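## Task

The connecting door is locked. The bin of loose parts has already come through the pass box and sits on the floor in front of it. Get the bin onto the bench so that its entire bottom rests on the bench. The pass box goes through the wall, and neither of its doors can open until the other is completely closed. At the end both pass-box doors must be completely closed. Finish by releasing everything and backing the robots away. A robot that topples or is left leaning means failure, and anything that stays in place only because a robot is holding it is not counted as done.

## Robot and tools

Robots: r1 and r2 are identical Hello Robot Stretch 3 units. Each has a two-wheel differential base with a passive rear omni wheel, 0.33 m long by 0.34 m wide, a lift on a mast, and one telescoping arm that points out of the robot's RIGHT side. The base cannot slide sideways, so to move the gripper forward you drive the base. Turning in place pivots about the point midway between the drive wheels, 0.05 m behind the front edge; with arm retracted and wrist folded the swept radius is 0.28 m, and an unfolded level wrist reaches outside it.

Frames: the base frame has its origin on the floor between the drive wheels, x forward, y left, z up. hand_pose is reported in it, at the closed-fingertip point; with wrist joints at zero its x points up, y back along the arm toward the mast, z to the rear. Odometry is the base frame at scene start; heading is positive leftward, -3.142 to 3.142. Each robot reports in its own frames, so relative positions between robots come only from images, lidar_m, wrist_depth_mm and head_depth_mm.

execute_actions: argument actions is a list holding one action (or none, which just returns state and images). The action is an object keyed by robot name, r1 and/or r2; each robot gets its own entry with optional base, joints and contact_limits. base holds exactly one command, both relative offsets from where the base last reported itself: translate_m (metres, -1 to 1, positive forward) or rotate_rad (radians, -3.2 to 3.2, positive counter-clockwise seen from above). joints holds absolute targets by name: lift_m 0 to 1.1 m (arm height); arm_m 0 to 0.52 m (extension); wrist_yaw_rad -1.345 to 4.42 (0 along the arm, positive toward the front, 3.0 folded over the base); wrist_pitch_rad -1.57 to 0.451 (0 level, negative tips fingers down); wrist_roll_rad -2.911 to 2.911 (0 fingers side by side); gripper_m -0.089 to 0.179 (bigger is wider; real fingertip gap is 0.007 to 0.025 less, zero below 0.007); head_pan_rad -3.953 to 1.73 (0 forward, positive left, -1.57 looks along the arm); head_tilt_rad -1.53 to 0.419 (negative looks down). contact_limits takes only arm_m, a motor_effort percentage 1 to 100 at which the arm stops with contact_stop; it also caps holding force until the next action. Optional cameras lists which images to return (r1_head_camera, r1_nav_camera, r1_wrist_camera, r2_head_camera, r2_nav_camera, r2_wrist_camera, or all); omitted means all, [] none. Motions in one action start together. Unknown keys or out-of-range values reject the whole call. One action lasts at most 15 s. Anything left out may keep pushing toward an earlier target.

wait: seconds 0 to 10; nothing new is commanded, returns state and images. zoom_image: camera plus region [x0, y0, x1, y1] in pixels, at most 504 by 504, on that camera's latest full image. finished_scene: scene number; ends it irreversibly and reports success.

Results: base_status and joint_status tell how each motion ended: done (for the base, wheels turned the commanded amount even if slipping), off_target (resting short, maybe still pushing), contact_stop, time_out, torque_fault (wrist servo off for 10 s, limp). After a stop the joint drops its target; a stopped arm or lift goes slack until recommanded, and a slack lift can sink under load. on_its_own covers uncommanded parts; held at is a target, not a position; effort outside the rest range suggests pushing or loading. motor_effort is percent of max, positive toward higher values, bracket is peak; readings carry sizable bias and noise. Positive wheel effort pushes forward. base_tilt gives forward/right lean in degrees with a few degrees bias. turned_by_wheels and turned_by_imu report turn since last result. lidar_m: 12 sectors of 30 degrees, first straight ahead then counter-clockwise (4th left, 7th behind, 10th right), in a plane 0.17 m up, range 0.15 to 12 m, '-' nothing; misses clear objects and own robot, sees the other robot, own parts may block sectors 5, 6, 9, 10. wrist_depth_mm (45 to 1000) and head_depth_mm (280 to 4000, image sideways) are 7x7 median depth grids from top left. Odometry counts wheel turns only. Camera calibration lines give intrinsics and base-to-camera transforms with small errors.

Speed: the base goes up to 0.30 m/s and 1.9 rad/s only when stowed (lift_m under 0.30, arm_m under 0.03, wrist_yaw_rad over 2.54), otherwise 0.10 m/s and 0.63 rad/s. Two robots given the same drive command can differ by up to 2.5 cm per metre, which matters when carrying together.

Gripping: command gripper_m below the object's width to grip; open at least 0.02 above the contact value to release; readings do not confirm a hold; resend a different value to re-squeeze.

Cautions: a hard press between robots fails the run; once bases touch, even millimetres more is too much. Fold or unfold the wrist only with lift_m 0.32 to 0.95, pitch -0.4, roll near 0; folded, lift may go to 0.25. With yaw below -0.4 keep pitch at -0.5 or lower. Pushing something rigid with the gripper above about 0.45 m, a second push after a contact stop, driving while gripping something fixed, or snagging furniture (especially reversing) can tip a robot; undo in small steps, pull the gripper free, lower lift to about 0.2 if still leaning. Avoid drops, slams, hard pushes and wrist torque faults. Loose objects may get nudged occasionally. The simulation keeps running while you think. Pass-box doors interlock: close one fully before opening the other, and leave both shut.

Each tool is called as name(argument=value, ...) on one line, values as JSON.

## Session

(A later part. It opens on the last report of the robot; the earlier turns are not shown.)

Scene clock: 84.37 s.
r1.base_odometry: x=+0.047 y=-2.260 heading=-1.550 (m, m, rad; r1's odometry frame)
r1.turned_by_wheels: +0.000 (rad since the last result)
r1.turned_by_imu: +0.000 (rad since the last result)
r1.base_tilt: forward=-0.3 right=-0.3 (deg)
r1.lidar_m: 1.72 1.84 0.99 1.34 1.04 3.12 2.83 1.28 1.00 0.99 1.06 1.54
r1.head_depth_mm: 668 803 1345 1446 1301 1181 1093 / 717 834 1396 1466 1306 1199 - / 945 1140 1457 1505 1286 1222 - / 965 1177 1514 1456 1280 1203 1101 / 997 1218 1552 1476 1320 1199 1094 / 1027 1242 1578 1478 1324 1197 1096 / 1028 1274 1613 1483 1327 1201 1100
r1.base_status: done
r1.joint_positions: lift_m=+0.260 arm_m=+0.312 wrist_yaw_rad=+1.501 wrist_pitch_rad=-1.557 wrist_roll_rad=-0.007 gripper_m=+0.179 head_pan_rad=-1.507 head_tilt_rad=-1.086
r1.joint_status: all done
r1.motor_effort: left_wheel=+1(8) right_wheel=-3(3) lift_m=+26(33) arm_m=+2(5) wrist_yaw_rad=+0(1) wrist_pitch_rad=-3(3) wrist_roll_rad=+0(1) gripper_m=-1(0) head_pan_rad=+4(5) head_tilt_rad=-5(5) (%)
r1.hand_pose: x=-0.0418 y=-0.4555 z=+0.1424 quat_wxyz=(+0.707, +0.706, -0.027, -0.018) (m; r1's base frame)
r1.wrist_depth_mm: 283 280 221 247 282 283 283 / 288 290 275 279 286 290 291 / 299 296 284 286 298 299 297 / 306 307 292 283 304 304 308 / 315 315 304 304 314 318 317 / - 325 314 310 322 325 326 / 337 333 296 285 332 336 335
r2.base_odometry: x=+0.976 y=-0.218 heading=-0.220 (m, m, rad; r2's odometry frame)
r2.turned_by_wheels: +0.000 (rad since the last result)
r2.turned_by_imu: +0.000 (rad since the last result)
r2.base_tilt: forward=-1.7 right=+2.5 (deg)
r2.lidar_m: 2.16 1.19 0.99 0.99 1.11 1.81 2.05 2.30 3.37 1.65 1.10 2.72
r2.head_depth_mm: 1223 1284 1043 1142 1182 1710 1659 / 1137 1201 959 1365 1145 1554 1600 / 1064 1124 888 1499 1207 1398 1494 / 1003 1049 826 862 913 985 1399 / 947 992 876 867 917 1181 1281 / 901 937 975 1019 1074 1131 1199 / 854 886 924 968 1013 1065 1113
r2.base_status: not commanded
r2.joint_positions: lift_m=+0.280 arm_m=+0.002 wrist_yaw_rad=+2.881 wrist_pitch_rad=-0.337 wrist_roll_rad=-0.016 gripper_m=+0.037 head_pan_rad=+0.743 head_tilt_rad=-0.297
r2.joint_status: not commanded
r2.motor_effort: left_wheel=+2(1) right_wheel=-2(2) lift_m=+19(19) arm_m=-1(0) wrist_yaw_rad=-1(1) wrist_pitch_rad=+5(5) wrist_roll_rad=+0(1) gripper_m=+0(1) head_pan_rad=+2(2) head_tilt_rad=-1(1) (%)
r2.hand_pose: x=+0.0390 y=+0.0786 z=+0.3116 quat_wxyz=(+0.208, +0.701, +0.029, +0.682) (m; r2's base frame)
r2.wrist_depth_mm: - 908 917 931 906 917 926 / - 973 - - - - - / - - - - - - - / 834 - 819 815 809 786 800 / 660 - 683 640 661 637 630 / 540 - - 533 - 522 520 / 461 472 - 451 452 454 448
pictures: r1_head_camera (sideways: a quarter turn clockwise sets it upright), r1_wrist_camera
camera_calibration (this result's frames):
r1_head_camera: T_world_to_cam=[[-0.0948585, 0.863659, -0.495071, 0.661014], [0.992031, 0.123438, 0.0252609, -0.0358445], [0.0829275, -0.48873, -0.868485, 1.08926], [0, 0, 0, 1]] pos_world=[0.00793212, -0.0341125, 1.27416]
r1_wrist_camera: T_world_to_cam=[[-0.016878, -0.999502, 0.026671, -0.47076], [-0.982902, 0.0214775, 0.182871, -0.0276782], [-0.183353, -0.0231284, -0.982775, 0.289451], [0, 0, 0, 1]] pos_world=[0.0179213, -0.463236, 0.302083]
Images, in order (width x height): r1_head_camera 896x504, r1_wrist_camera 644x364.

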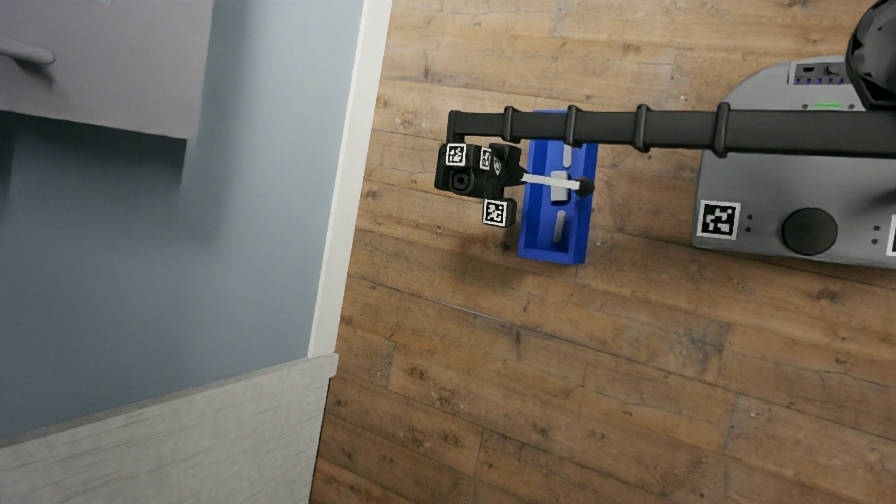

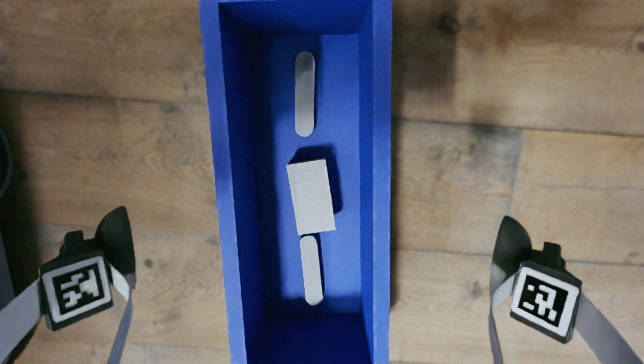

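execute_actions(actions=[{"r1":{"joints":{"lift_m":0.155,"arm_m":0.299}}}], cameras=["r1_head_camera","r1_wrist_camera"])

Scene clock: 97.50 s.
r1.base_odometry: x=+0.047 y=-2.260 heading=-1.550 (m, m, rad; r1's odometry frame)
r1.turned_by_wheels: +0.000 (rad since the last result)
r1.turned_by_imu: +0.000 (rad since the last result)
r1.base_tilt: forward=-0.3 right=-0.3 (deg)
r1.lidar_m: 1.72 1.84 0.99 1.34 1.04 3.12 2.83 1.29 1.01 0.99 1.06 1.54
r1.head_depth_mm: 668 801 1346 1449 1298 1177 1091 / 718 838 1389 1450 1298 1197 - / 941 1138 1433 1492 1285 1218 - / 965 1177 1514 1459 1271 1207 1100 / 997 1226 1555 1465 1317 1196 1093 / 1019 1238 1568 1467 1321 1202 1098 / 1028 1276 1597 1478 1321 1206 1101
r1.base_status: not commanded
r1.joint_positions: lift_m=+0.155 arm_m=+0.299 wrist_yaw_rad=+1.501 wrist_pitch_rad=-1.557 wrist_roll_rad=-0.007 gripper_m=+0.179 head_pan_rad=-1.507 head_tilt_rad=-1.086
r1.joint_status: all done
r1.motor_effort: left_wheel=+2(1) right_wheel=-3(3) lift_m=+26(28) arm_m=-1(3) wrist_yaw_rad=-1(1) wrist_pitch_rad=-3(3) wrist_roll_rad=+0(0) gripper_m=+0(1) head_pan_rad=+4(4) head_tilt_rad=-6(5) (%)
r1.hand_pose: x=-0.0418 y=-0.4430 z=+0.0374 quat_wxyz=(+0.707, +0.706, -0.027, -0.018) (m; r1's base frame)
r1.wrist_depth_mm: 181 100 172 172 154 99 183 / 187 108 172 177 156 185 187 / 192 108 169 183 159 191 193 / 199 196 165 186 161 194 197 / 203 110 163 160 165 156 203 / - 207 160 165 167 113 212 / 219 214 159 204 171 214 217
r2.base_odometry: x=+0.976 y=-0.218 heading=-0.220 (m, m, rad; r2's odometry frame)
r2.turned_by_wheels: +0.000 (rad since the last result)
r2.turned_by_imu: +0.000 (rad since the last result)
r2.base_tilt: forward=-1.7 right=+2.6 (deg)
r2.lidar_m: 2.17 1.19 0.99 0.99 1.11 1.81 2.05 2.29 3.36 1.65 1.10 2.72
r2.head_depth_mm: 1225 1288 1043 1143 1183 1695 1643 / 1136 1198 964 1362 1146 1540 1603 / 1062 1125 894 1518 1208 1406 1510 / 1000 1049 824 862 916 985 1383 / 945 990 873 867 919 1182 1281 / 901 937 973 1025 1080 1131 1198 / 853 891 931 968 1013 1060 1120
r2.base_status: not commanded
r2.joint_positions: lift_m=+0.280 arm_m=+0.002 wrist_yaw_rad=+2.881 wrist_pitch_rad=-0.337 wrist_roll_rad=-0.016 gripper_m=+0.037 head_pan_rad=+0.743 head_tilt_rad=-0.297
r2.joint_status: not commanded
r2.motor_effort: left_wheel=+2(1) right_wheel=-2(2) lift_m=+19(19) arm_m=-1(1) wrist_yaw_rad=+0(0) wrist_pitch_rad=+5(5) wrist_roll_rad=+0(1) gripper_m=+0(0) head_pan_rad=+2(2) head_tilt_rad=-1(1) (%)
r2.hand_pose: x=+0.0390 y=+0.0786 z=+0.3116 quat_wxyz=(+0.208, +0.701, +0.029, +0.682) (m; r2's base frame)
r2.wrist_depth_mm: - 915 898 915 923 926 914 / - 987 - - - - - / - - - - - - - / 831 - 825 818 807 801 791 / 652 - 671 633 658 639 626 / 538 - - 530 - 525 520 / 460 469 - 452 449 450 446
pictures: r1_head_camera (sideways: a quarter turn clockwise sets it upright), r1_wrist_camera
camera_calibration (this result's frames):
r1_head_camera: T_world_to_cam=[[-0.0948591, 0.863667, -0.495056, 0.660994], [0.992031, 0.123438, 0.0252619, -0.0358459], [0.0829266, -0.488715, -0.868493, 1.08927], [0, 0, 0, 1]] pos_world=[0.00793209, -0.0341121, 1.27416]
r1_wrist_camera: T_world_to_cam=[[-0.0168775, -0.999502, 0.0266699, -0.455411], [-0.982899, 0.0214772, 0.18289, -0.00875231], [-0.183372, -0.0231271, -0.982772, 0.186551], [0, 0, 0, 1]] pos_world=[0.0179195, -0.450682, 0.197084]
Images, in order (width x height): r1_head_camera 896x504, r1_wrist_camera 644x364.

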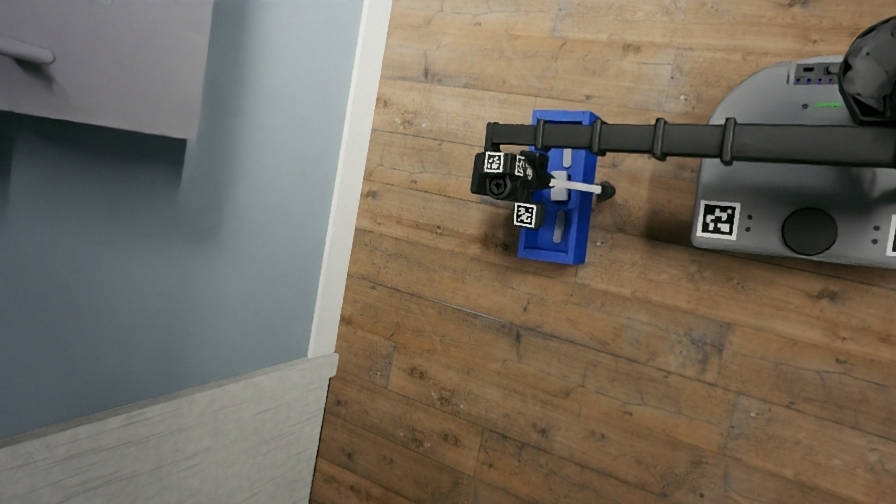

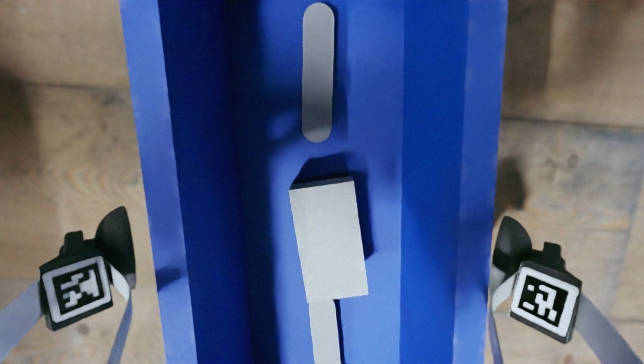

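execute_actions(actions=[{"r1":{"joints":{"gripper_m":0.05}}}], cameras=["r1_wrist_camera"])

execute_actions(actions=[{"r1":{"joints":{"lift_m":0.2}}}], cameras=["r1_head_camera","r1_wrist_camera"])

Scene clock: 104.90 s.
r1.base_odometry: x=+0.047 y=-2.260 heading=-1.550 (m, m, rad; r1's odometry frame)
r1.turned_by_wheels: +0.000 (rad since the last result)
r1.turned_by_imu: +0.000 (rad since the last result)
r1.base_tilt: forward=-0.3 right=-0.4 (deg)
r1.lidar_m: 1.72 1.84 0.99 1.35 1.04 3.10 2.82 1.28 1.00 0.99 1.06 1.54
r1.head_depth_mm: 671 801 1347 1440 1296 1184 1098 / 717 836 1396 1451 1292 1200 - / 945 1143 1454 1479 1273 1218 - / 968 1177 1512 1467 1280 1217 1099 / 992 1218 1540 1474 1316 1195 1092 / 1022 1235 1585 1459 1325 1204 1097 / 1029 1282 1602 1480 1326 1206 1102
r1.base_status: not commanded
r1.joint_positions: lift_m=+0.156 arm_m=+0.299 wrist_yaw_rad=+1.502 wrist_pitch_rad=-1.564 wrist_roll_rad=-0.010 gripper_m=+0.052 head_pan_rad=-1.507 head_tilt_rad=-1.086
r1.joint_status: all done
r1.motor_effort: left_wheel=+3(3) right_wheel=-7(6) lift_m=+10(26) arm_m=-1(1) wrist_yaw_rad=-2(1) wrist_pitch_rad=+0(3) wrist_roll_rad=+2(2) gripper_m=-35(99) head_pan_rad=+4(4) head_tilt_rad=-5(6) (%)
r1.hand_pose: x=-0.0437 y=-0.4429 z=+0.0381 quat_wxyz=(+0.707, +0.706, -0.023, -0.019) (m; r1's base frame)
r1.wrist_depth_mm: 183 106 174 174 145 184 185 / 188 105 178 177 146 189 189 / 195 114 179 185 148 195 196 / 200 197 177 188 150 199 203 / 206 112 175 163 152 205 208 / 211 115 173 200 154 - 216 / 221 220 170 209 156 221 221
r2.base_odometry: x=+0.976 y=-0.218 heading=-0.220 (m, m, rad; r2's odometry frame)
r2.turned_by_wheels: +0.000 (rad since the last result)
r2.turned_by_imu: +0.000 (rad since the last result)
r2.base_tilt: forward=-1.7 right=+2.5 (deg)
r2.lidar_m: 2.17 1.19 0.99 0.99 1.11 1.82 2.05 2.29 3.36 1.65 1.10 2.72
r2.head_depth_mm: 1217 1290 1044 1146 1185 1690 1661 / 1139 1202 962 1356 1142 1544 1595 / 1067 1117 890 1499 1205 1406 1505 / 1005 1058 823 862 913 987 1387 / 945 995 871 869 916 1179 1280 / 900 941 977 1016 1079 1134 1196 / 851 888 928 971 1014 1061 1113
r2.base_status: not commanded
r2.joint_positions: lift_m=+0.280 arm_m=+0.002 wrist_yaw_rad=+2.881 wrist_pitch_rad=-0.337 wrist_roll_rad=-0.016 gripper_m=+0.037 head_pan_rad=+0.743 head_tilt_rad=-0.297
r2.joint_status: not commanded
r2.motor_effort: left_wheel=+1(2) right_wheel=-2(2) lift_m=+19(19) arm_m=-1(1) wrist_yaw_rad=+0(1) wrist_pitch_rad=+5(5) wrist_roll_rad=+0(1) gripper_m=-1(1) head_pan_rad=+3(2) head_tilt_rad=-1(2) (%)
r2.hand_pose: x=+0.0390 y=+0.0786 z=+0.3116 quat_wxyz=(+0.208, +0.701, +0.029, +0.682) (m; r2's base frame)
r2.wrist_depth_mm: - 902 920 906 921 939 932 / - 998 - - - - - / - - - - - - - / 828 - 827 806 802 792 785 / 655 - 671 637 660 629 622 / 541 - - 528 - 526 527 / 460 473 - 452 450 447 450
pictures: r1_wrist_camera
camera_calibration (this result's frames):
r1_wrist_camera: T_world_to_cam=[[-0.0122806, -0.999579, 0.0263009, -0.455176], [-0.981621, 0.0170614, 0.190079, -0.012913], [-0.190448, -0.0234832, -0.981416, 0.186455], [0, 0, 0, 1]] pos_world=[0.0172443, -0.450385, 0.197416]
Images, in order (width x height): r1_wrist_camera 644x364.

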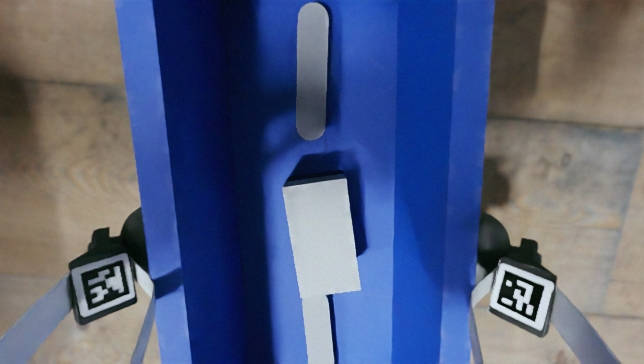

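Scene clock: 106.87 s.
r1.base_odometry: x=+0.047 y=-2.260 heading=-1.550 (m, m, rad; r1's odometry frame)
r1.turned_by_wheels: +0.000 (rad since the last result)
r1.turned_by_imu: +0.000 (rad since the last result)
r1.base_tilt: forward=-0.3 right=-0.3 (deg)
r1.lidar_m: 1.72 1.85 0.99 1.34 1.04 3.13 2.83 1.28 1.01 0.99 1.07 1.54
r1.head_depth_mm: 670 801 1352 1441 1295 1180 1093 / 717 838 1398 1451 1284 1204 - / 943 1142 1453 1483 1265 1214 - / 969 1187 1508 1461 1281 1205 1100 / 998 1223 1550 1470 1316 1198 1093 / 1027 1241 1571 1475 1318 1201 1100 / 1027 1280 1599 1469 1326 1211 1107
r1.base_status: not commanded
r1.joint_positions: lift_m=+0.200 arm_m=+0.299 wrist_yaw_rad=+1.501 wrist_pitch_rad=-1.561 wrist_roll_rad=-0.011 gripper_m=+0.061 head_pan_rad=-1.507 head_tilt_rad=-1.088
r1.joint_status: all done
r1.on_its_own: gripper_m is held at +0.060, not at your +0.050, by its stall guard, which is still easing
r1.motor_effort: left_wheel=+1(4) right_wheel=-1(7) lift_m=+42(49) arm_m=-2(1) wrist_yaw_rad=-1(4) wrist_pitch_rad=-1(2) wrist_roll_rad=+2(3) gripper_m=-23(35) head_pan_rad=+4(4) head_tilt_rad=-4(5) (%)
r1.hand_pose: x=-0.0430 y=-0.4429 z=+0.0819 quat_wxyz=(+0.707, +0.706, -0.024, -0.018) (m; r1's base frame)
r1.wrist_depth_mm: 223 222 182 187 146 223 222 / 230 228 181 193 148 228 232 / 237 235 180 198 149 235 237 / 241 242 179 202 150 243 243 / 251 247 176 176 150 250 249 / 259 - 176 217 152 - 258 / 271 266 175 222 154 269 264
r2.base_odometry: x=+0.976 y=-0.218 heading=-0.220 (m, m, rad; r2's odometry frame)
r2.turned_by_wheels: +0.000 (rad since the last result)
r2.turned_by_imu: +0.000 (rad since the last result)
r2.base_tilt: forward=-1.6 right=+2.5 (deg)
r2.lidar_m: 2.16 1.19 0.99 0.99 1.11 1.82 2.05 2.30 3.38 1.65 1.10 2.73
r2.head_depth_mm: 1216 1298 1039 1145 1181 1703 1670 / 1137 1200 968 1360 1149 1540 1602 / 1066 1125 886 1499 1210 1400 1495 / 1002 1053 824 866 915 987 1394 / 950 992 873 871 920 1176 1283 / 898 939 979 1022 1076 1132 1195 / 854 889 927 971 1019 1060 1117
r2.base_status: not commanded
r2.joint_positions: lift_m=+0.280 arm_m=+0.002 wrist_yaw_rad=+2.881 wrist_pitch_rad=-0.337 wrist_roll_rad=-0.016 gripper_m=+0.037 head_pan_rad=+0.743 head_tilt_rad=-0.297
r2.joint_status: not commanded
r2.motor_effort: left_wheel=+1(2) right_wheel=-2(2) lift_m=+18(19) arm_m=-1(0) wrist_yaw_rad=-1(1) wrist_pitch_rad=+5(5) wrist_roll_rad=+0(1) gripper_m=+0(1) head_pan_rad=+3(3) head_tilt_rad=-2(1) (%)
r2.hand_pose: x=+0.0390 y=+0.0786 z=+0.3116 quat_wxyz=(+0.208, +0.701, +0.029, +0.682) (m; r2's base frame)
r2.wrist_depth_mm: - 896 924 918 926 915 932 / - 987 - - - - - / - - - - - - - / 839 - 812 797 800 795 786 / 657 - 671 643 661 638 621 / 539 - - 534 - 524 519 / 459 468 - 454 452 448 447
pictures: r1_head_camera (sideways: a quarter turn clockwise sets it upright), r1_wrist_camera
camera_calibration (this result's frames):
r1_head_camera: T_world_to_cam=[[-0.0950954, 0.864644, -0.493302, 0.65871], [0.992009, 0.123585, 0.0253826, -0.0360028], [0.0829115, -0.486946, -0.869488, 1.09056], [0, 0, 0, 1]] pos_world=[0.0079353, -0.0340557, 1.27409]
r1_wrist_camera: T_world_to_cam=[[-0.0121676, -0.999575, 0.0264753, -0.456298], [-0.982178, 0.0169138, 0.187189, -0.0203341], [-0.187558, -0.0237259, -0.981967, 0.229563], [0, 0, 0, 1]] pos_world=[0.0175325, -0.450314, 0.24131]
Images, in order (width x height): r1_head_camera 896x504, r1_wrist_camera 644x364.

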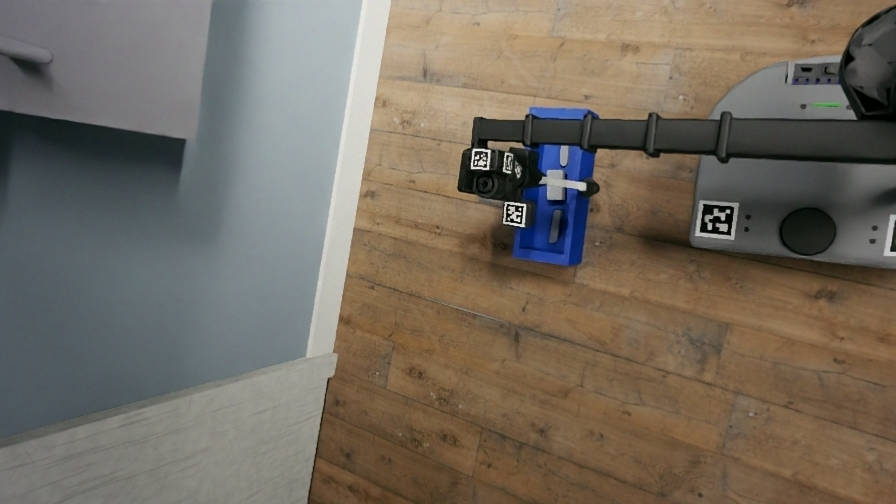

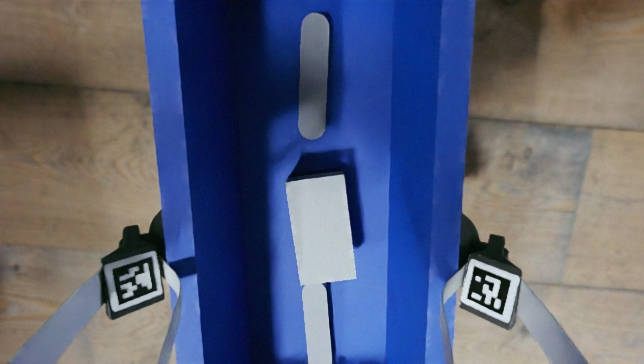

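execute_actions(actions=[{"r1":{"joints":{"head_pan_rad":1.45,"head_tilt_rad":-0.6}}}], cameras=["r1_head_camera","r1_nav_camera","r1_wrist_camera"])

Scene clock: 114.77 s.
r1.base_odometry: x=+0.047 y=-2.260 heading=-1.550 (m, m, rad; r1's odometry frame)
r1.turned_by_wheels: +0.000 (rad since the last result)
r1.turned_by_imu: +0.000 (rad since the last result)
r1.base_tilt: forward=-0.3 right=-0.3 (deg)
r1.lidar_m: 1.72 1.85 0.99 1.35 1.04 3.13 2.83 1.28 1.01 0.99 1.06 1.54
r1.head_depth_mm: 2773 3120 3379 2337 1786 1443 1213 / 2812 3148 1470 1133 1614 1442 1211 / 2811 2989 1380 1937 1721 1445 1207 / 2848 3046 1382 2051 1793 1442 1214 / 2866 3016 1322 2074 1782 1443 1215 / 2879 3132 1387 2088 1665 1452 1217 / 2894 3224 3374 1160 1732 1478 -
r1.base_status: not commanded
r1.joint_positions: lift_m=+0.200 arm_m=+0.299 wrist_yaw_rad=+1.501 wrist_pitch_rad=-1.561 wrist_roll_rad=-0.011 gripper_m=+0.073 head_pan_rad=+1.443 head_tilt_rad=-0.606
r1.joint_status: all done
r1.on_its_own: gripper_m is held at +0.072, not at your +0.050, by its stall guard, which is not easing now
r1.motor_effort: left_wheel=+1(0) right_wheel=-1(1) lift_m=+42(42) arm_m=-1(1) wrist_yaw_rad=-1(1) wrist_pitch_rad=-2(1) wrist_roll_rad=+2(2) gripper_m=-20(19) head_pan_rad=+5(56) head_tilt_rad=+2(22) (%)
r1.hand_pose: x=-0.0430 y=-0.4429 z=+0.0819 quat_wxyz=(+0.707, +0.706, -0.024, -0.018) (m; r1's base frame)
r1.wrist_depth_mm: 226 221 182 187 147 222 222 / 232 226 181 192 147 230 230 / 238 236 179 198 149 236 236 / 246 240 177 203 149 246 241 / 249 249 177 177 150 250 251 / 261 - 176 216 151 - 260 / 268 269 174 221 153 268 267
r2.base_odometry: x=+0.976 y=-0.218 heading=-0.220 (m, m, rad; r2's odometry frame)
r2.turned_by_wheels: +0.000 (rad since the last result)
r2.turned_by_imu: +0.000 (rad since the last result)
r2.base_tilt: forward=-1.7 right=+2.4 (deg)
r2.lidar_m: 2.16 1.19 0.99 0.99 1.11 1.82 2.05 2.30 3.36 1.65 1.10 2.72
r2.head_depth_mm: 1217 1290 1042 1145 1178 1698 1658 / 1140 1204 962 1357 1149 1551 1609 / 1065 1124 889 1520 1204 1414 1487 / 998 1058 822 865 912 984 1396 / 945 994 871 869 917 1183 1279 / 899 937 976 1025 1075 1134 1192 / 850 887 924 967 1012 1065 1112
r2.base_status: not commanded
r2.joint_positions: lift_m=+0.280 arm_m=+0.002 wrist_yaw_rad=+2.881 wrist_pitch_rad=-0.337 wrist_roll_rad=-0.016 gripper_m=+0.037 head_pan_rad=+0.743 head_tilt_rad=-0.297
r2.joint_status: not commanded
r2.motor_effort: left_wheel=+1(1) right_wheel=-2(2) lift_m=+19(19) arm_m=+0(1) wrist_yaw_rad=-1(0) wrist_pitch_rad=+5(5) wrist_roll_rad=+1(0) gripper_m=+0(0) head_pan_rad=+2(2) head_tilt_rad=-1(2) (%)
r2.hand_pose: x=+0.0390 y=+0.0786 z=+0.3116 quat_wxyz=(+0.208, +0.701, +0.029, +0.682) (m; r2's base frame)
r2.wrist_depth_mm: - 909 902 916 910 935 921 / - 987 - - - - - / - - - - - - - / 836 - 819 814 803 787 791 / 657 - 670 648 663 628 624 / 548 - - 530 - 529 518 / 459 468 - 453 448 449 447
pictures: r1_head_camera (sideways: a quarter turn clockwise sets it upright), r1_nav_camera (sideways: a quarter turn counterclockwise sets it upright), r1_wrist_camera
camera_calibration (this result's frames):
r1_head_camera: T_world_to_cam=[[-0.0299582, -0.541653, -0.840068, 1.11019], [-0.997983, 0.0632726, -0.00520673, 0.0159537], [0.0559735, 0.838217, -0.542456, 0.665419], [0, 0, 0, 1]] pos_world=[0.011935, 0.0425632, 1.29368]
r1_nav_camera: T_world_to_cam=[[0.0579945, 0.595114, 0.801546, -1.01105], [0.991548, -0.127676, 0.0230519, 0.0190589], [0.116056, 0.793435, -0.597488, 0.738175], [0, 0, 0, 1]] pos_world=[-0.0459323, 0.0184305, 1.25102]
r1_wrist_camera: T_world_to_cam=[[-0.0121678, -0.999575, 0.0264753, -0.456298], [-0.982178, 0.016914, 0.187189, -0.020334], [-0.187558, -0.0237258, -0.981967, 0.229563], [0, 0, 0, 1]] pos_world=[0.0175325, -0.450314, 0.24131]
Images, in order (width x height): r1_head_camera 896x504, r1_nav_camera 672x504, r1_wrist_camera 644x364.

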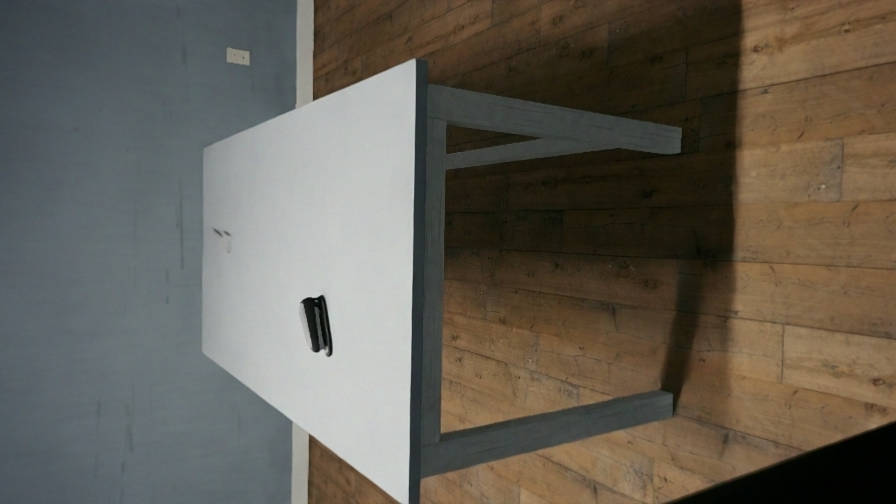

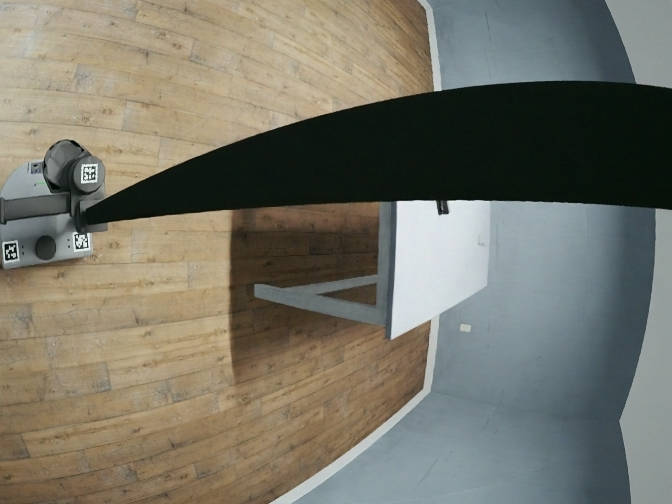

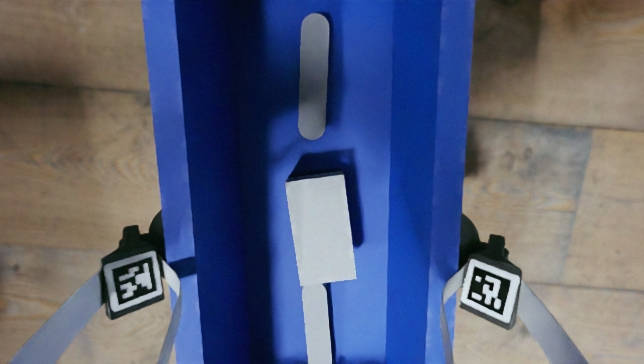

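execute_actions(actions=[{"r1":{"base":{"rotate_rad":1.5},"joints":{"lift_m":0.5,"arm_m":0.2,"head_pan_rad":-3.0,"head_tilt_rad":-0.3}}}], cameras=["r1_head_camera","r1_wrist_camera"])

execute_actions(actions=[{"r1":{"base":{"translate_m":0.5},"joints":{"lift_m":1.03,"head_pan_rad":0,"head_tilt_rad":-0.8}}}], cameras=["r1_head_camera","r1_wrist_camera"])

Scene clock: 127.93 s.
r1.base_odometry: x=+0.047 y=-2.260 heading=-0.050 (m, m, rad; r1's odometry frame)
r1.turned_by_wheels: +1.500 (rad since the last result)
r1.turned_by_imu: +1.496 (rad since the last result)
r1.base_tilt: forward=-0.3 right=-0.3 (deg)
r1.lidar_m: 0.99 1.04 3.16 3.07 1.36 1.02 0.99 1.04 1.42 1.72 1.80 1.00
r1.head_depth_mm: 807 846 665 703 761 797 1147 / 822 864 692 722 765 823 1186 / 842 891 942 988 1061 1142 1227 / 868 918 967 1031 1103 1181 1280 / 892 941 1002 1063 1135 1224 1316 / 914 967 1021 1089 1164 1257 1357 / 916 967 1034 1103 1194 1296 1392
r1.base_status: done
r1.joint_positions: lift_m=+0.500 arm_m=+0.200 wrist_yaw_rad=+1.501 wrist_pitch_rad=-1.559 wrist_roll_rad=-0.011 gripper_m=+0.073 head_pan_rad=-2.993 head_tilt_rad=-0.309
r1.joint_status: all done
r1.on_its_own: gripper_m is held at +0.072, not at your +0.050, by its stall guard, which is not easing now
r1.motor_effort: left_wheel=-2(9) right_wheel=+1(7) lift_m=+42(42) arm_m=-2(2) wrist_yaw_rad=-1(1) wrist_pitch_rad=-2(2) wrist_roll_rad=+2(2) gripper_m=-21(20) head_pan_rad=-5(58) head_tilt_rad=+3(19) (%)
r1.hand_pose: x=-0.0425 y=-0.3440 z=+0.3818 quat_wxyz=(+0.707, +0.706, -0.025, -0.017) (m; r1's base frame)
r1.wrist_depth_mm: 512 506 181 189 147 503 507 / 524 522 180 193 148 527 539 / - 120 179 200 149 538 547 / - 123 178 202 149 560 553 / - - 176 178 150 572 572 / - - 175 215 151 - 591 / - 609 174 221 153 611 601
r2.base_odometry: x=+0.976 y=-0.218 heading=-0.220 (m, m, rad; r2's odometry frame)
r2.turned_by_wheels: +0.000 (rad since the last result)
r2.turned_by_imu: +0.000 (rad since the last result)
r2.base_tilt: forward=-1.6 right=+2.5 (deg)
r2.lidar_m: 2.16 1.19 0.99 0.99 1.11 1.82 2.05 2.30 3.37 1.65 1.10 2.72
r2.head_depth_mm: 1214 1302 1040 1140 1177 1697 1661 / 1136 1201 963 1357 1144 1536 1597 / 1059 1118 889 1508 1211 1399 1502 / 1004 1053 828 865 913 984 1391 / 951 992 872 868 918 1179 1294 / 899 941 975 1016 1070 1132 1195 / 853 888 929 969 1010 1064 1112
r2.base_status: not commanded
r2.joint_positions: lift_m=+0.280 arm_m=+0.002 wrist_yaw_rad=+2.881 wrist_pitch_rad=-0.337 wrist_roll_rad=-0.016 gripper_m=+0.037 head_pan_rad=+0.743 head_tilt_rad=-0.297
r2.joint_status: not commanded
r2.motor_effort: left_wheel=+2(1) right_wheel=-2(2) lift_m=+18(19) arm_m=+0(0) wrist_yaw_rad=-1(0) wrist_pitch_rad=+5(5) wrist_roll_rad=+1(1) gripper_m=-1(0) head_pan_rad=+2(3) head_tilt_rad=-1(1) (%)
r2.hand_pose: x=+0.0390 y=+0.0786 z=+0.3116 quat_wxyz=(+0.208, +0.701, +0.029, +0.682) (m; r2's base frame)
r2.wrist_depth_mm: - 907 910 910 930 929 922 / - 971 - - - - - / - - - - - - - / 835 - 826 815 821 788 795 / 660 - 672 638 665 631 636 / 540 - - 529 - 526 519 / 461 474 - 452 448 448 444
pictures: r1_head_camera (sideways: a quarter turn clockwise sets it upright), r1_wrist_camera
camera_calibration (this result's frames):
r1_head_camera: T_world_to_cam=[[0.263173, 0.0793388, -0.961481, 1.26682], [0.207598, -0.977923, -0.0238726, 0.0329062], [-0.942148, -0.193318, -0.273834, 0.321949], [0, 0, 0, 1]] pos_world=[-0.0369, -0.00608933, 1.30697]
r1_wrist_camera: T_world_to_cam=[[-0.0124471, -0.999569, 0.0265793, -0.365421], [-0.982516, 0.0171642, 0.185386, -0.076932], [-0.185762, -0.0238071, -0.982306, 0.526717], [0, 0, 0, 1]] pos_world=[0.0177088, -0.351403, 0.541372]
Images, in order (width x height): r1_head_camera 896x504, r1_wrist_camera 644x364.

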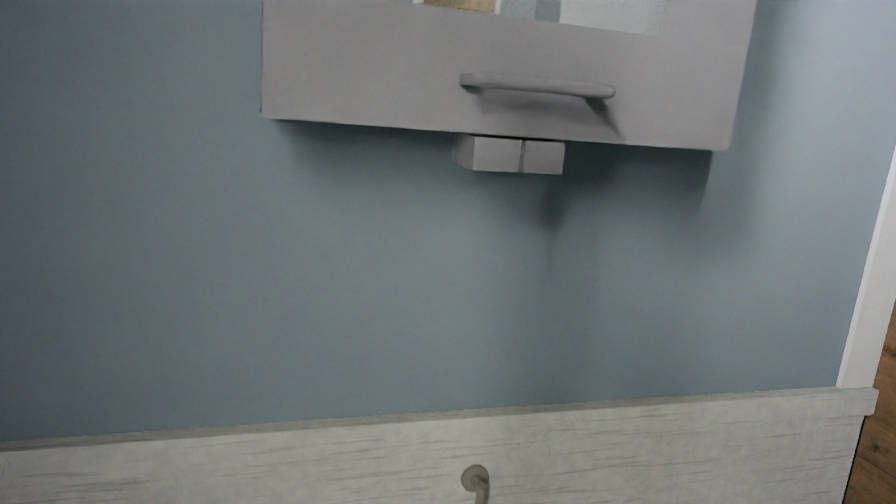

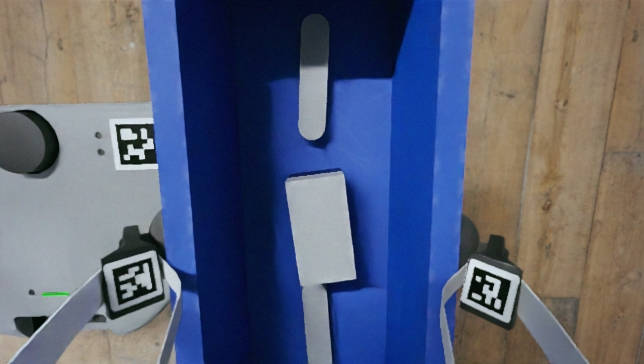

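Scene clock: 133.90 s.
r1.base_odometry: x=+0.547 y=-2.284 heading=-0.050 (m, m, rad; r1's odometry frame)
r1.turned_by_wheels: +0.000 (rad since the last result)
r1.turned_by_imu: -0.003 (rad since the last result)
r1.base_tilt: forward=-0.2 right=-0.3 (deg)
r1.lidar_m: 1.00 0.59 3.15 3.05 2.05 1.53 1.49 1.56 1.79 1.73 1.82 0.52
r1.head_depth_mm: 2416 2620 942 744 708 1044 1128 / 2403 1283 941 744 1244 1244 1125 / 2379 1289 946 747 1424 1287 1125 / 2367 1296 951 749 1421 1299 1133 / 2414 1297 900 749 1423 1308 1133 / 2488 1378 954 752 1461 1300 1137 / 2560 2925 953 753 889 1224 1132
r1.base_status: done
r1.joint_positions: lift_m=+1.030 arm_m=+0.200 wrist_yaw_rad=+1.501 wrist_pitch_rad=-1.559 wrist_roll_rad=-0.011 gripper_m=+0.073 head_pan_rad=-0.007 head_tilt_rad=-0.790
r1.joint_status: all done
r1.on_its_own: gripper_m is held at +0.072, not at your +0.050, by its stall guard, which is not easing now
r1.motor_effort: left_wheel=-2(5) right_wheel=+1(6) lift_m=+42(44) arm_m=-2(1) wrist_yaw_rad=-1(1) wrist_pitch_rad=-2(2) wrist_roll_rad=+2(2) gripper_m=-21(19) head_pan_rad=+5(57) head_tilt_rad=-4(25) (%)
r1.hand_pose: x=-0.0425 y=-0.3439 z=+0.9118 quat_wxyz=(+0.707, +0.706, -0.025, -0.017) (m; r1's base frame)
r1.wrist_depth_mm: - - 180 189 147 - - / - - 181 194 148 - - / - - 179 199 150 - - / - - 178 203 150 - - / - - 177 178 151 - - / - - 176 216 152 - - / - - 175 222 154 - -
r2.base_odometry: x=+0.976 y=-0.218 heading=-0.220 (m, m, rad; r2's odometry frame)
r2.turned_by_wheels: +0.000 (rad since the last result)
r2.turned_by_imu: +0.000 (rad since the last result)
r2.base_tilt: forward=-1.8 right=+2.5 (deg)
r2.lidar_m: 2.16 1.19 0.99 0.99 1.11 1.81 2.05 2.29 3.37 1.65 1.10 2.73
r2.head_depth_mm: 1219 1288 1043 1146 1186 1697 1666 / 1139 1209 958 1363 1145 1545 1604 / 1065 1124 892 1505 1214 1408 1495 / 1005 1051 829 868 914 990 1392 / 950 991 874 867 915 1183 1290 / 897 936 978 1017 1083 1135 1189 / 855 889 927 966 1006 1063 1117
r2.base_status: not commanded
r2.joint_positions: lift_m=+0.280 arm_m=+0.002 wrist_yaw_rad=+2.881 wrist_pitch_rad=-0.337 wrist_roll_rad=-0.016 gripper_m=+0.037 head_pan_rad=+0.743 head_tilt_rad=-0.297
r2.joint_status: not commanded
r2.motor_effort: left_wheel=+2(1) right_wheel=-2(2) lift_m=+19(19) arm_m=-1(1) wrist_yaw_rad=+0(0) wrist_pitch_rad=+5(5) wrist_roll_rad=+0(0) gripper_m=+0(0) head_pan_rad=+2(2) head_tilt_rad=-1(1) (%)
r2.hand_pose: x=+0.0390 y=+0.0786 z=+0.3116 quat_wxyz=(+0.208, +0.701, +0.029, +0.682) (m; r2's base frame)
r2.wrist_depth_mm: - 912 898 914 924 915 915 / - 982 - - - - - / - - - - - - - / 838 - 811 803 811 796 791 / 654 - 671 641 668 636 620 / 538 - - 530 - 526 523 / 460 473 - 453 451 446 448
pictures: r1_head_camera (sideways: a quarter turn clockwise sets it upright), r1_wrist_camera
camera_calibration (this result's frames):
r1_head_camera: T_world_to_cam=[[-0.685912, -0.0345313, -0.726865, 0.966626], [-0.0573773, 0.99833, 0.00671662, -0.00530673], [0.725419, 0.0463125, -0.686748, 0.849039], [0, 0, 0, 1]] pos_world=[0.0468063, -0.000644409, 1.28572]
r1_wrist_camera: T_world_to_cam=[[-0.0124472, -0.999569, 0.0265793, -0.379507], [-0.982516, 0.0171644, 0.185386, -0.175187], [-0.185762, -0.0238071, -0.982306, 1.04734], [0, 0, 0, 1]] pos_world=[0.0177088, -0.351402, 1.07138]
Images, in order (width x height): r1_head_camera 896x504, r1_wrist_camera 644x364.

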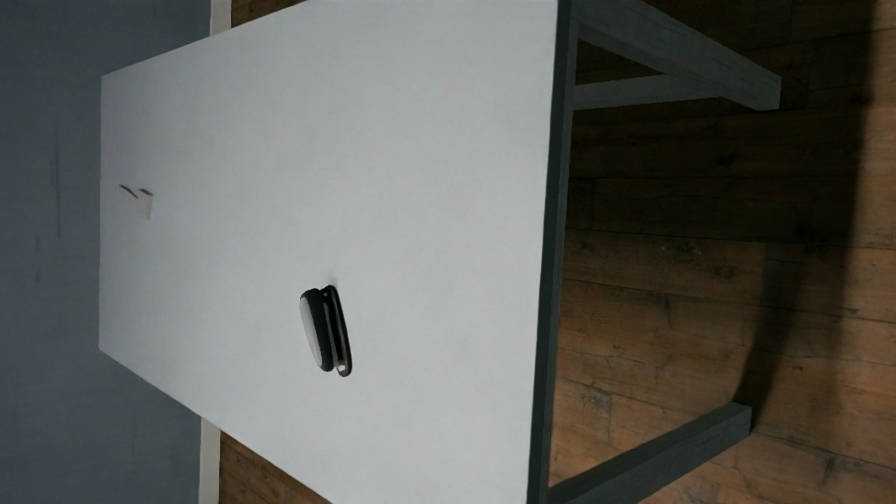

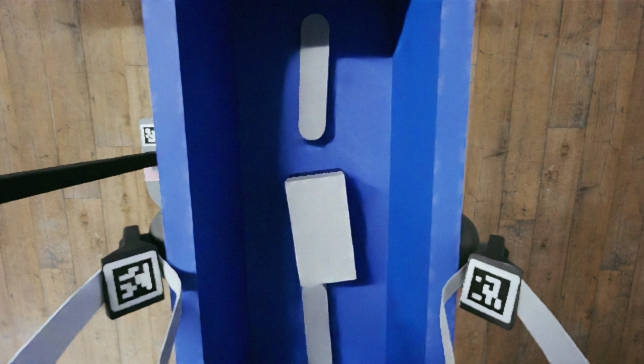

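execute_actions(actions=[{"r1":{"base":{"rotate_rad":1.55},"joints":{"arm_m":0.43,"lift_m":1.0,"head_pan_rad":-1.4,"head_tilt_rad":-0.8}}}], cameras=["r1_head_camera","r1_nav_camera","r1_wrist_camera"])

Scene clock: 144.20 s.
r1.base_odometry: x=+0.547 y=-2.284 heading=+1.500 (m, m, rad; r1's odometry frame)
r1.turned_by_wheels: +1.550 (rad since the last result)
r1.turned_by_imu: +1.545 (rad since the last result)
r1.base_tilt: forward=-0.3 right=-0.3 (deg)
r1.lidar_m: 3.04 2.10 1.55 1.49 1.55 1.79 1.74 1.81 0.52 0.93 0.59 3.16
r1.head_depth_mm: 2374 - 938 618 663 1187 1106 / 2350 1358 704 650 709 1292 1125 / 2402 1286 699 683 1411 1295 1128 / 2523 1292 897 726 1453 1293 1131 / 2611 2846 949 748 1484 1300 1135 / 2733 2991 989 751 983 1250 1136 / 2807 3062 2394 776 1479 1313 1142
r1.base_status: done
r1.joint_positions: lift_m=+1.000 arm_m=+0.430 wrist_yaw_rad=+1.500 wrist_pitch_rad=-1.558 wrist_roll_rad=-0.010 gripper_m=+0.073 head_pan_rad=-1.393 head_tilt_rad=-0.790
r1.joint_status: all done
r1.on_its_own: gripper_m is held at +0.072, not at your +0.050, by its stall guard, which is not easing now
r1.motor_effort: left_wheel=-2(10) right_wheel=+1(9) lift_m=+31(38) arm_m=+2(5) wrist_yaw_rad=+1(0) wrist_pitch_rad=-2(3) wrist_roll_rad=+2(2) gripper_m=-20(20) head_pan_rad=-5(57) head_tilt_rad=-4(4) (%)
r1.hand_pose: x=-0.0421 y=-0.5735 z=+0.8822 quat_wxyz=(+0.707, +0.706, -0.026, -0.017) (m; r1's base frame)
r1.wrist_depth_mm: 996 - 182 188 147 257 258 / - 982 180 195 148 267 267 / - 120 178 200 148 272 274 / - 123 177 203 150 281 284 / - 127 177 177 150 293 289 / - - 177 215 152 - 297 / - - 175 222 153 314 313
r2.base_odometry: x=+0.976 y=-0.218 heading=-0.220 (m, m, rad; r2's odometry frame)
r2.turned_by_wheels: +0.000 (rad since the last result)
r2.turned_by_imu: +0.000 (rad since the last result)
r2.base_tilt: forward=-1.7 right=+2.5 (deg)
r2.lidar_m: 2.16 1.19 0.99 0.99 1.11 1.82 2.05 2.31 3.37 1.65 1.10 2.73
r2.head_depth_mm: 1218 1302 1035 1143 1178 1699 1656 / 1135 1202 962 1359 1140 1548 1600 / 1065 1124 890 1515 1211 1406 1495 / 1006 1052 823 863 908 985 1388 / 949 988 874 865 917 1183 1290 / 898 935 973 1019 1071 1133 1190 / 854 887 924 966 1014 1060 1109
r2.base_status: not commanded
r2.joint_positions: lift_m=+0.280 arm_m=+0.002 wrist_yaw_rad=+2.881 wrist_pitch_rad=-0.337 wrist_roll_rad=-0.016 gripper_m=+0.037 head_pan_rad=+0.743 head_tilt_rad=-0.297
r2.joint_status: not commanded
r2.motor_effort: left_wheel=+1(1) right_wheel=-2(2) lift_m=+19(19) arm_m=+0(0) wrist_yaw_rad=-1(1) wrist_pitch_rad=+5(5) wrist_roll_rad=+0(0) gripper_m=-1(1) head_pan_rad=+3(3) head_tilt_rad=-1(1) (%)
r2.hand_pose: x=+0.0390 y=+0.0786 z=+0.3116 quat_wxyz=(+0.208, +0.701, +0.029, +0.682) (m; r2's base frame)
r2.wrist_depth_mm: - 907 906 904 920 920 939 / - 967 - - - - - / - - - - - - - / 833 - 818 804 806 793 785 / 660 - 679 633 661 633 628 / 544 - - 531 - 526 521 / 460 469 - 456 451 449 449
pictures: r1_head_camera (sideways: a quarter turn clockwise sets it upright), r1_nav_camera (sideways: a quarter turn counterclockwise sets it upright), r1_wrist_camera
camera_calibration (this result's frames):
r1_head_camera: T_world_to_cam=[[-0.160071, 0.668006, -0.726736, 0.96325], [0.970764, 0.23994, 0.00672877, -0.0115942], [0.178868, -0.704412, -0.686884, 0.852551], [0, 0, 0, 1]] pos_world=[0.0129499, -0.0401279, 1.28571]
r1_nav_camera: T_world_to_cam=[[0.148011, -0.719538, 0.678497, -0.851226], [-0.983243, -0.180883, 0.0226665, 0.0316124], [0.106419, -0.670482, -0.734254, 0.916127], [0, 0, 0, 1]] pos_world=[0.0595805, 0.00747557, 1.24951]
r1_wrist_camera: T_world_to_cam=[[-0.0141107, -0.999545, 0.0266598, -0.608319], [-0.982769, 0.0187784, 0.183883, -0.16313], [-0.1843, -0.0236057, -0.982587, 1.01329], [0, 0, 0, 1]] pos_world=[0.0178456, -0.58106, 1.04186]
Images, in order (width x height): r1_head_camera 896x504, r1_nav_camera 672x504, r1_wrist_camera 644x364.

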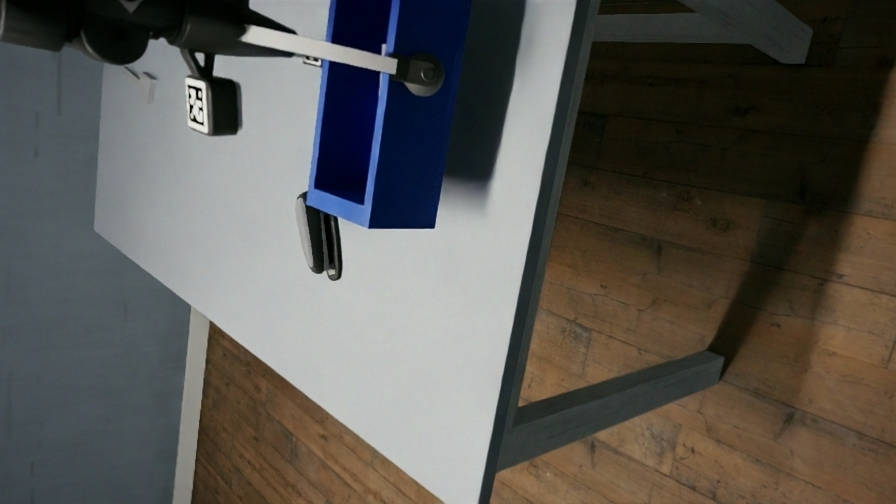

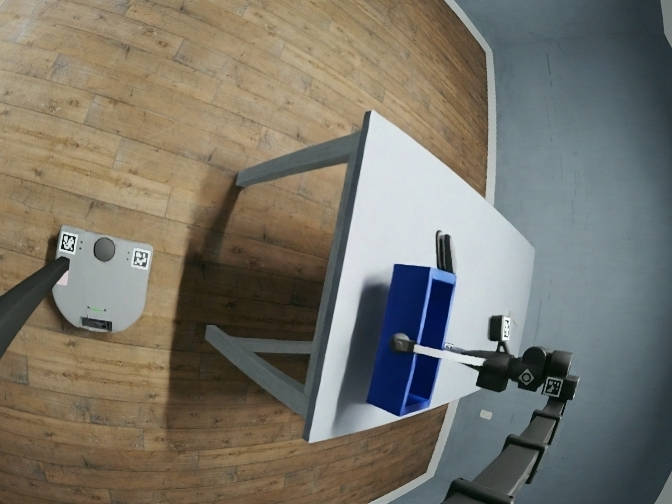

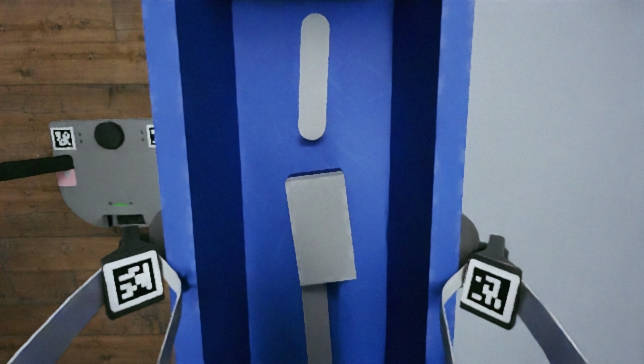

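execute_actions(actions=[{"r1":{"base":{"translate_m":0.04},"joints":{"arm_m":0.45,"lift_m":0.942,"head_pan_rad":-1.65}}}], cameras=["r1_head_camera"])

Scene clock: 150.93 s.
r1.base_odometry: x=+0.550 y=-2.245 heading=+1.500 (m, m, rad; r1's odometry frame)
r1.turned_by_wheels: +0.000 (rad since the last result)
r1.turned_by_imu: -0.001 (rad since the last result)
r1.base_tilt: forward=-0.2 right=-0.3 (deg)
r1.lidar_m: 3.00 2.09 1.55 1.49 1.55 1.83 1.77 1.85 0.54 1.09 0.57 3.12
r1.head_depth_mm: 2459 - - 721 783 1239 1128 / 2387 1221 940 692 1241 1247 1130 / 2407 - 911 696 1415 1298 1131 / 2399 1291 915 695 1424 1296 1127 / 2373 1292 898 696 1427 1298 1131 / 2430 1298 950 751 1420 1304 1134 / 2477 2787 954 752 817 1131 1137
r1.base_status: done
r1.joint_positions: lift_m=+0.942 arm_m=+0.450 wrist_yaw_rad=+1.500 wrist_pitch_rad=-1.558 wrist_roll_rad=-0.010 gripper_m=+0.073 head_pan_rad=-1.643 head_tilt_rad=-0.790
r1.joint_status: all done
r1.on_its_own: gripper_m is held at +0.072, not at your +0.050, by its stall guard, which is not easing now
r1.motor_effort: left_wheel=-3(4) right_wheel=+1(9) lift_m=+31(31) arm_m=+2(1) wrist_yaw_rad=+1(0) wrist_pitch_rad=-3(3) wrist_roll_rad=+2(2) gripper_m=-20(20) head_pan_rad=-5(31) head_tilt_rad=-4(4) (%)
r1.hand_pose: x=-0.0421 y=-0.5935 z=+0.8242 quat_wxyz=(+0.707, +0.706, -0.026, -0.017) (m; r1's base frame)
r1.wrist_depth_mm: 944 203 181 188 147 204 203 / 947 208 181 194 148 210 210 / - 217 178 200 149 217 216 / - 221 178 202 150 221 220 / - 228 177 177 151 227 227 / - - 176 215 152 - 237 / - 244 176 221 153 244 242
r2.base_odometry: x=+0.976 y=-0.218 heading=-0.220 (m, m, rad; r2's odometry frame)
r2.turned_by_wheels: +0.000 (rad since the last result)
r2.turned_by_imu: +0.000 (rad since the last result)
r2.base_tilt: forward=-1.6 right=+2.5 (deg)
r2.lidar_m: 2.17 1.19 0.99 0.99 1.11 1.82 2.05 2.31 3.36 1.65 1.10 2.73
r2.head_depth_mm: 1220 1290 1040 1140 1188 1693 1659 / 1140 1207 963 1358 1147 1543 1596 / 1069 1124 891 1508 1207 1409 1496 / 1005 1058 823 863 916 994 1392 / 950 991 875 865 918 1180 1281 / 891 938 975 1020 1077 1140 1198 / 852 888 930 970 1013 1063 1116
r2.base_status: not commanded
r2.joint_positions: lift_m=+0.280 arm_m=+0.002 wrist_yaw_rad=+2.881 wrist_pitch_rad=-0.337 wrist_roll_rad=-0.016 gripper_m=+0.037 head_pan_rad=+0.743 head_tilt_rad=-0.297
r2.joint_status: not commanded
r2.motor_effort: left_wheel=+1(2) right_wheel=-2(2) lift_m=+19(19) arm_m=-1(1) wrist_yaw_rad=-1(1) wrist_pitch_rad=+5(5) wrist_roll_rad=+1(0) gripper_m=-1(1) head_pan_rad=+2(3) head_tilt_rad=-1(1) (%)
r2.hand_pose: x=+0.0390 y=+0.0786 z=+0.3116 quat_wxyz=(+0.208, +0.701, +0.029, +0.682) (m; r2's base frame)
r2.wrist_depth_mm: - 902 914 905 931 924 926 / - 979 - - - - - / - - - - - - - / 838 - 824 813 795 789 792 / 658 - 668 640 661 630 635 / 542 - - 531 - 530 516 / 453 475 - 453 448 447 448
pictures: r1_head_camera (sideways: a quarter turn clockwise sets it upright)
camera_calibration (this result's frames):
r1_head_camera: T_world_to_cam=[[0.0100736, 0.686843, -0.726736, 0.962212], [0.999949, -0.00754625, 0.00672877, -0.0117722], [-0.00086252, -0.726766, -0.686884, 0.853647], [0, 0, 0, 1]] pos_world=[0.00281496, -0.0405756, 1.28571]
Images, in order (width x height): r1_head_camera 896x504.

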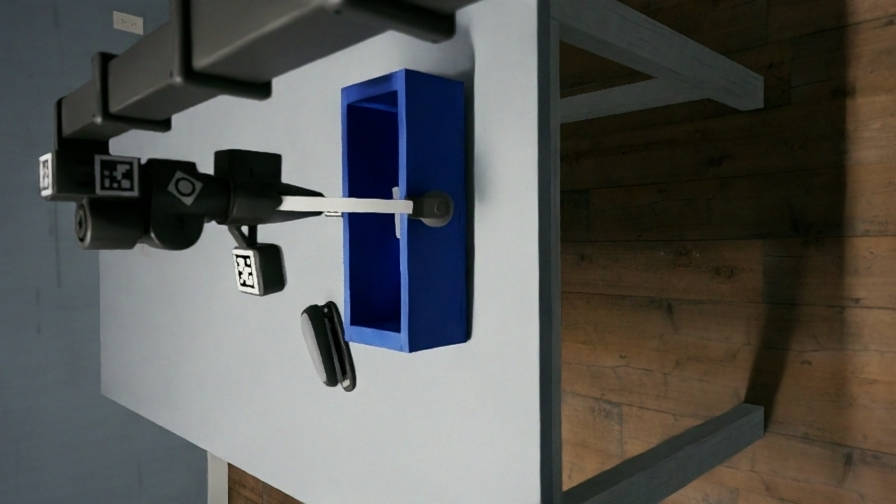

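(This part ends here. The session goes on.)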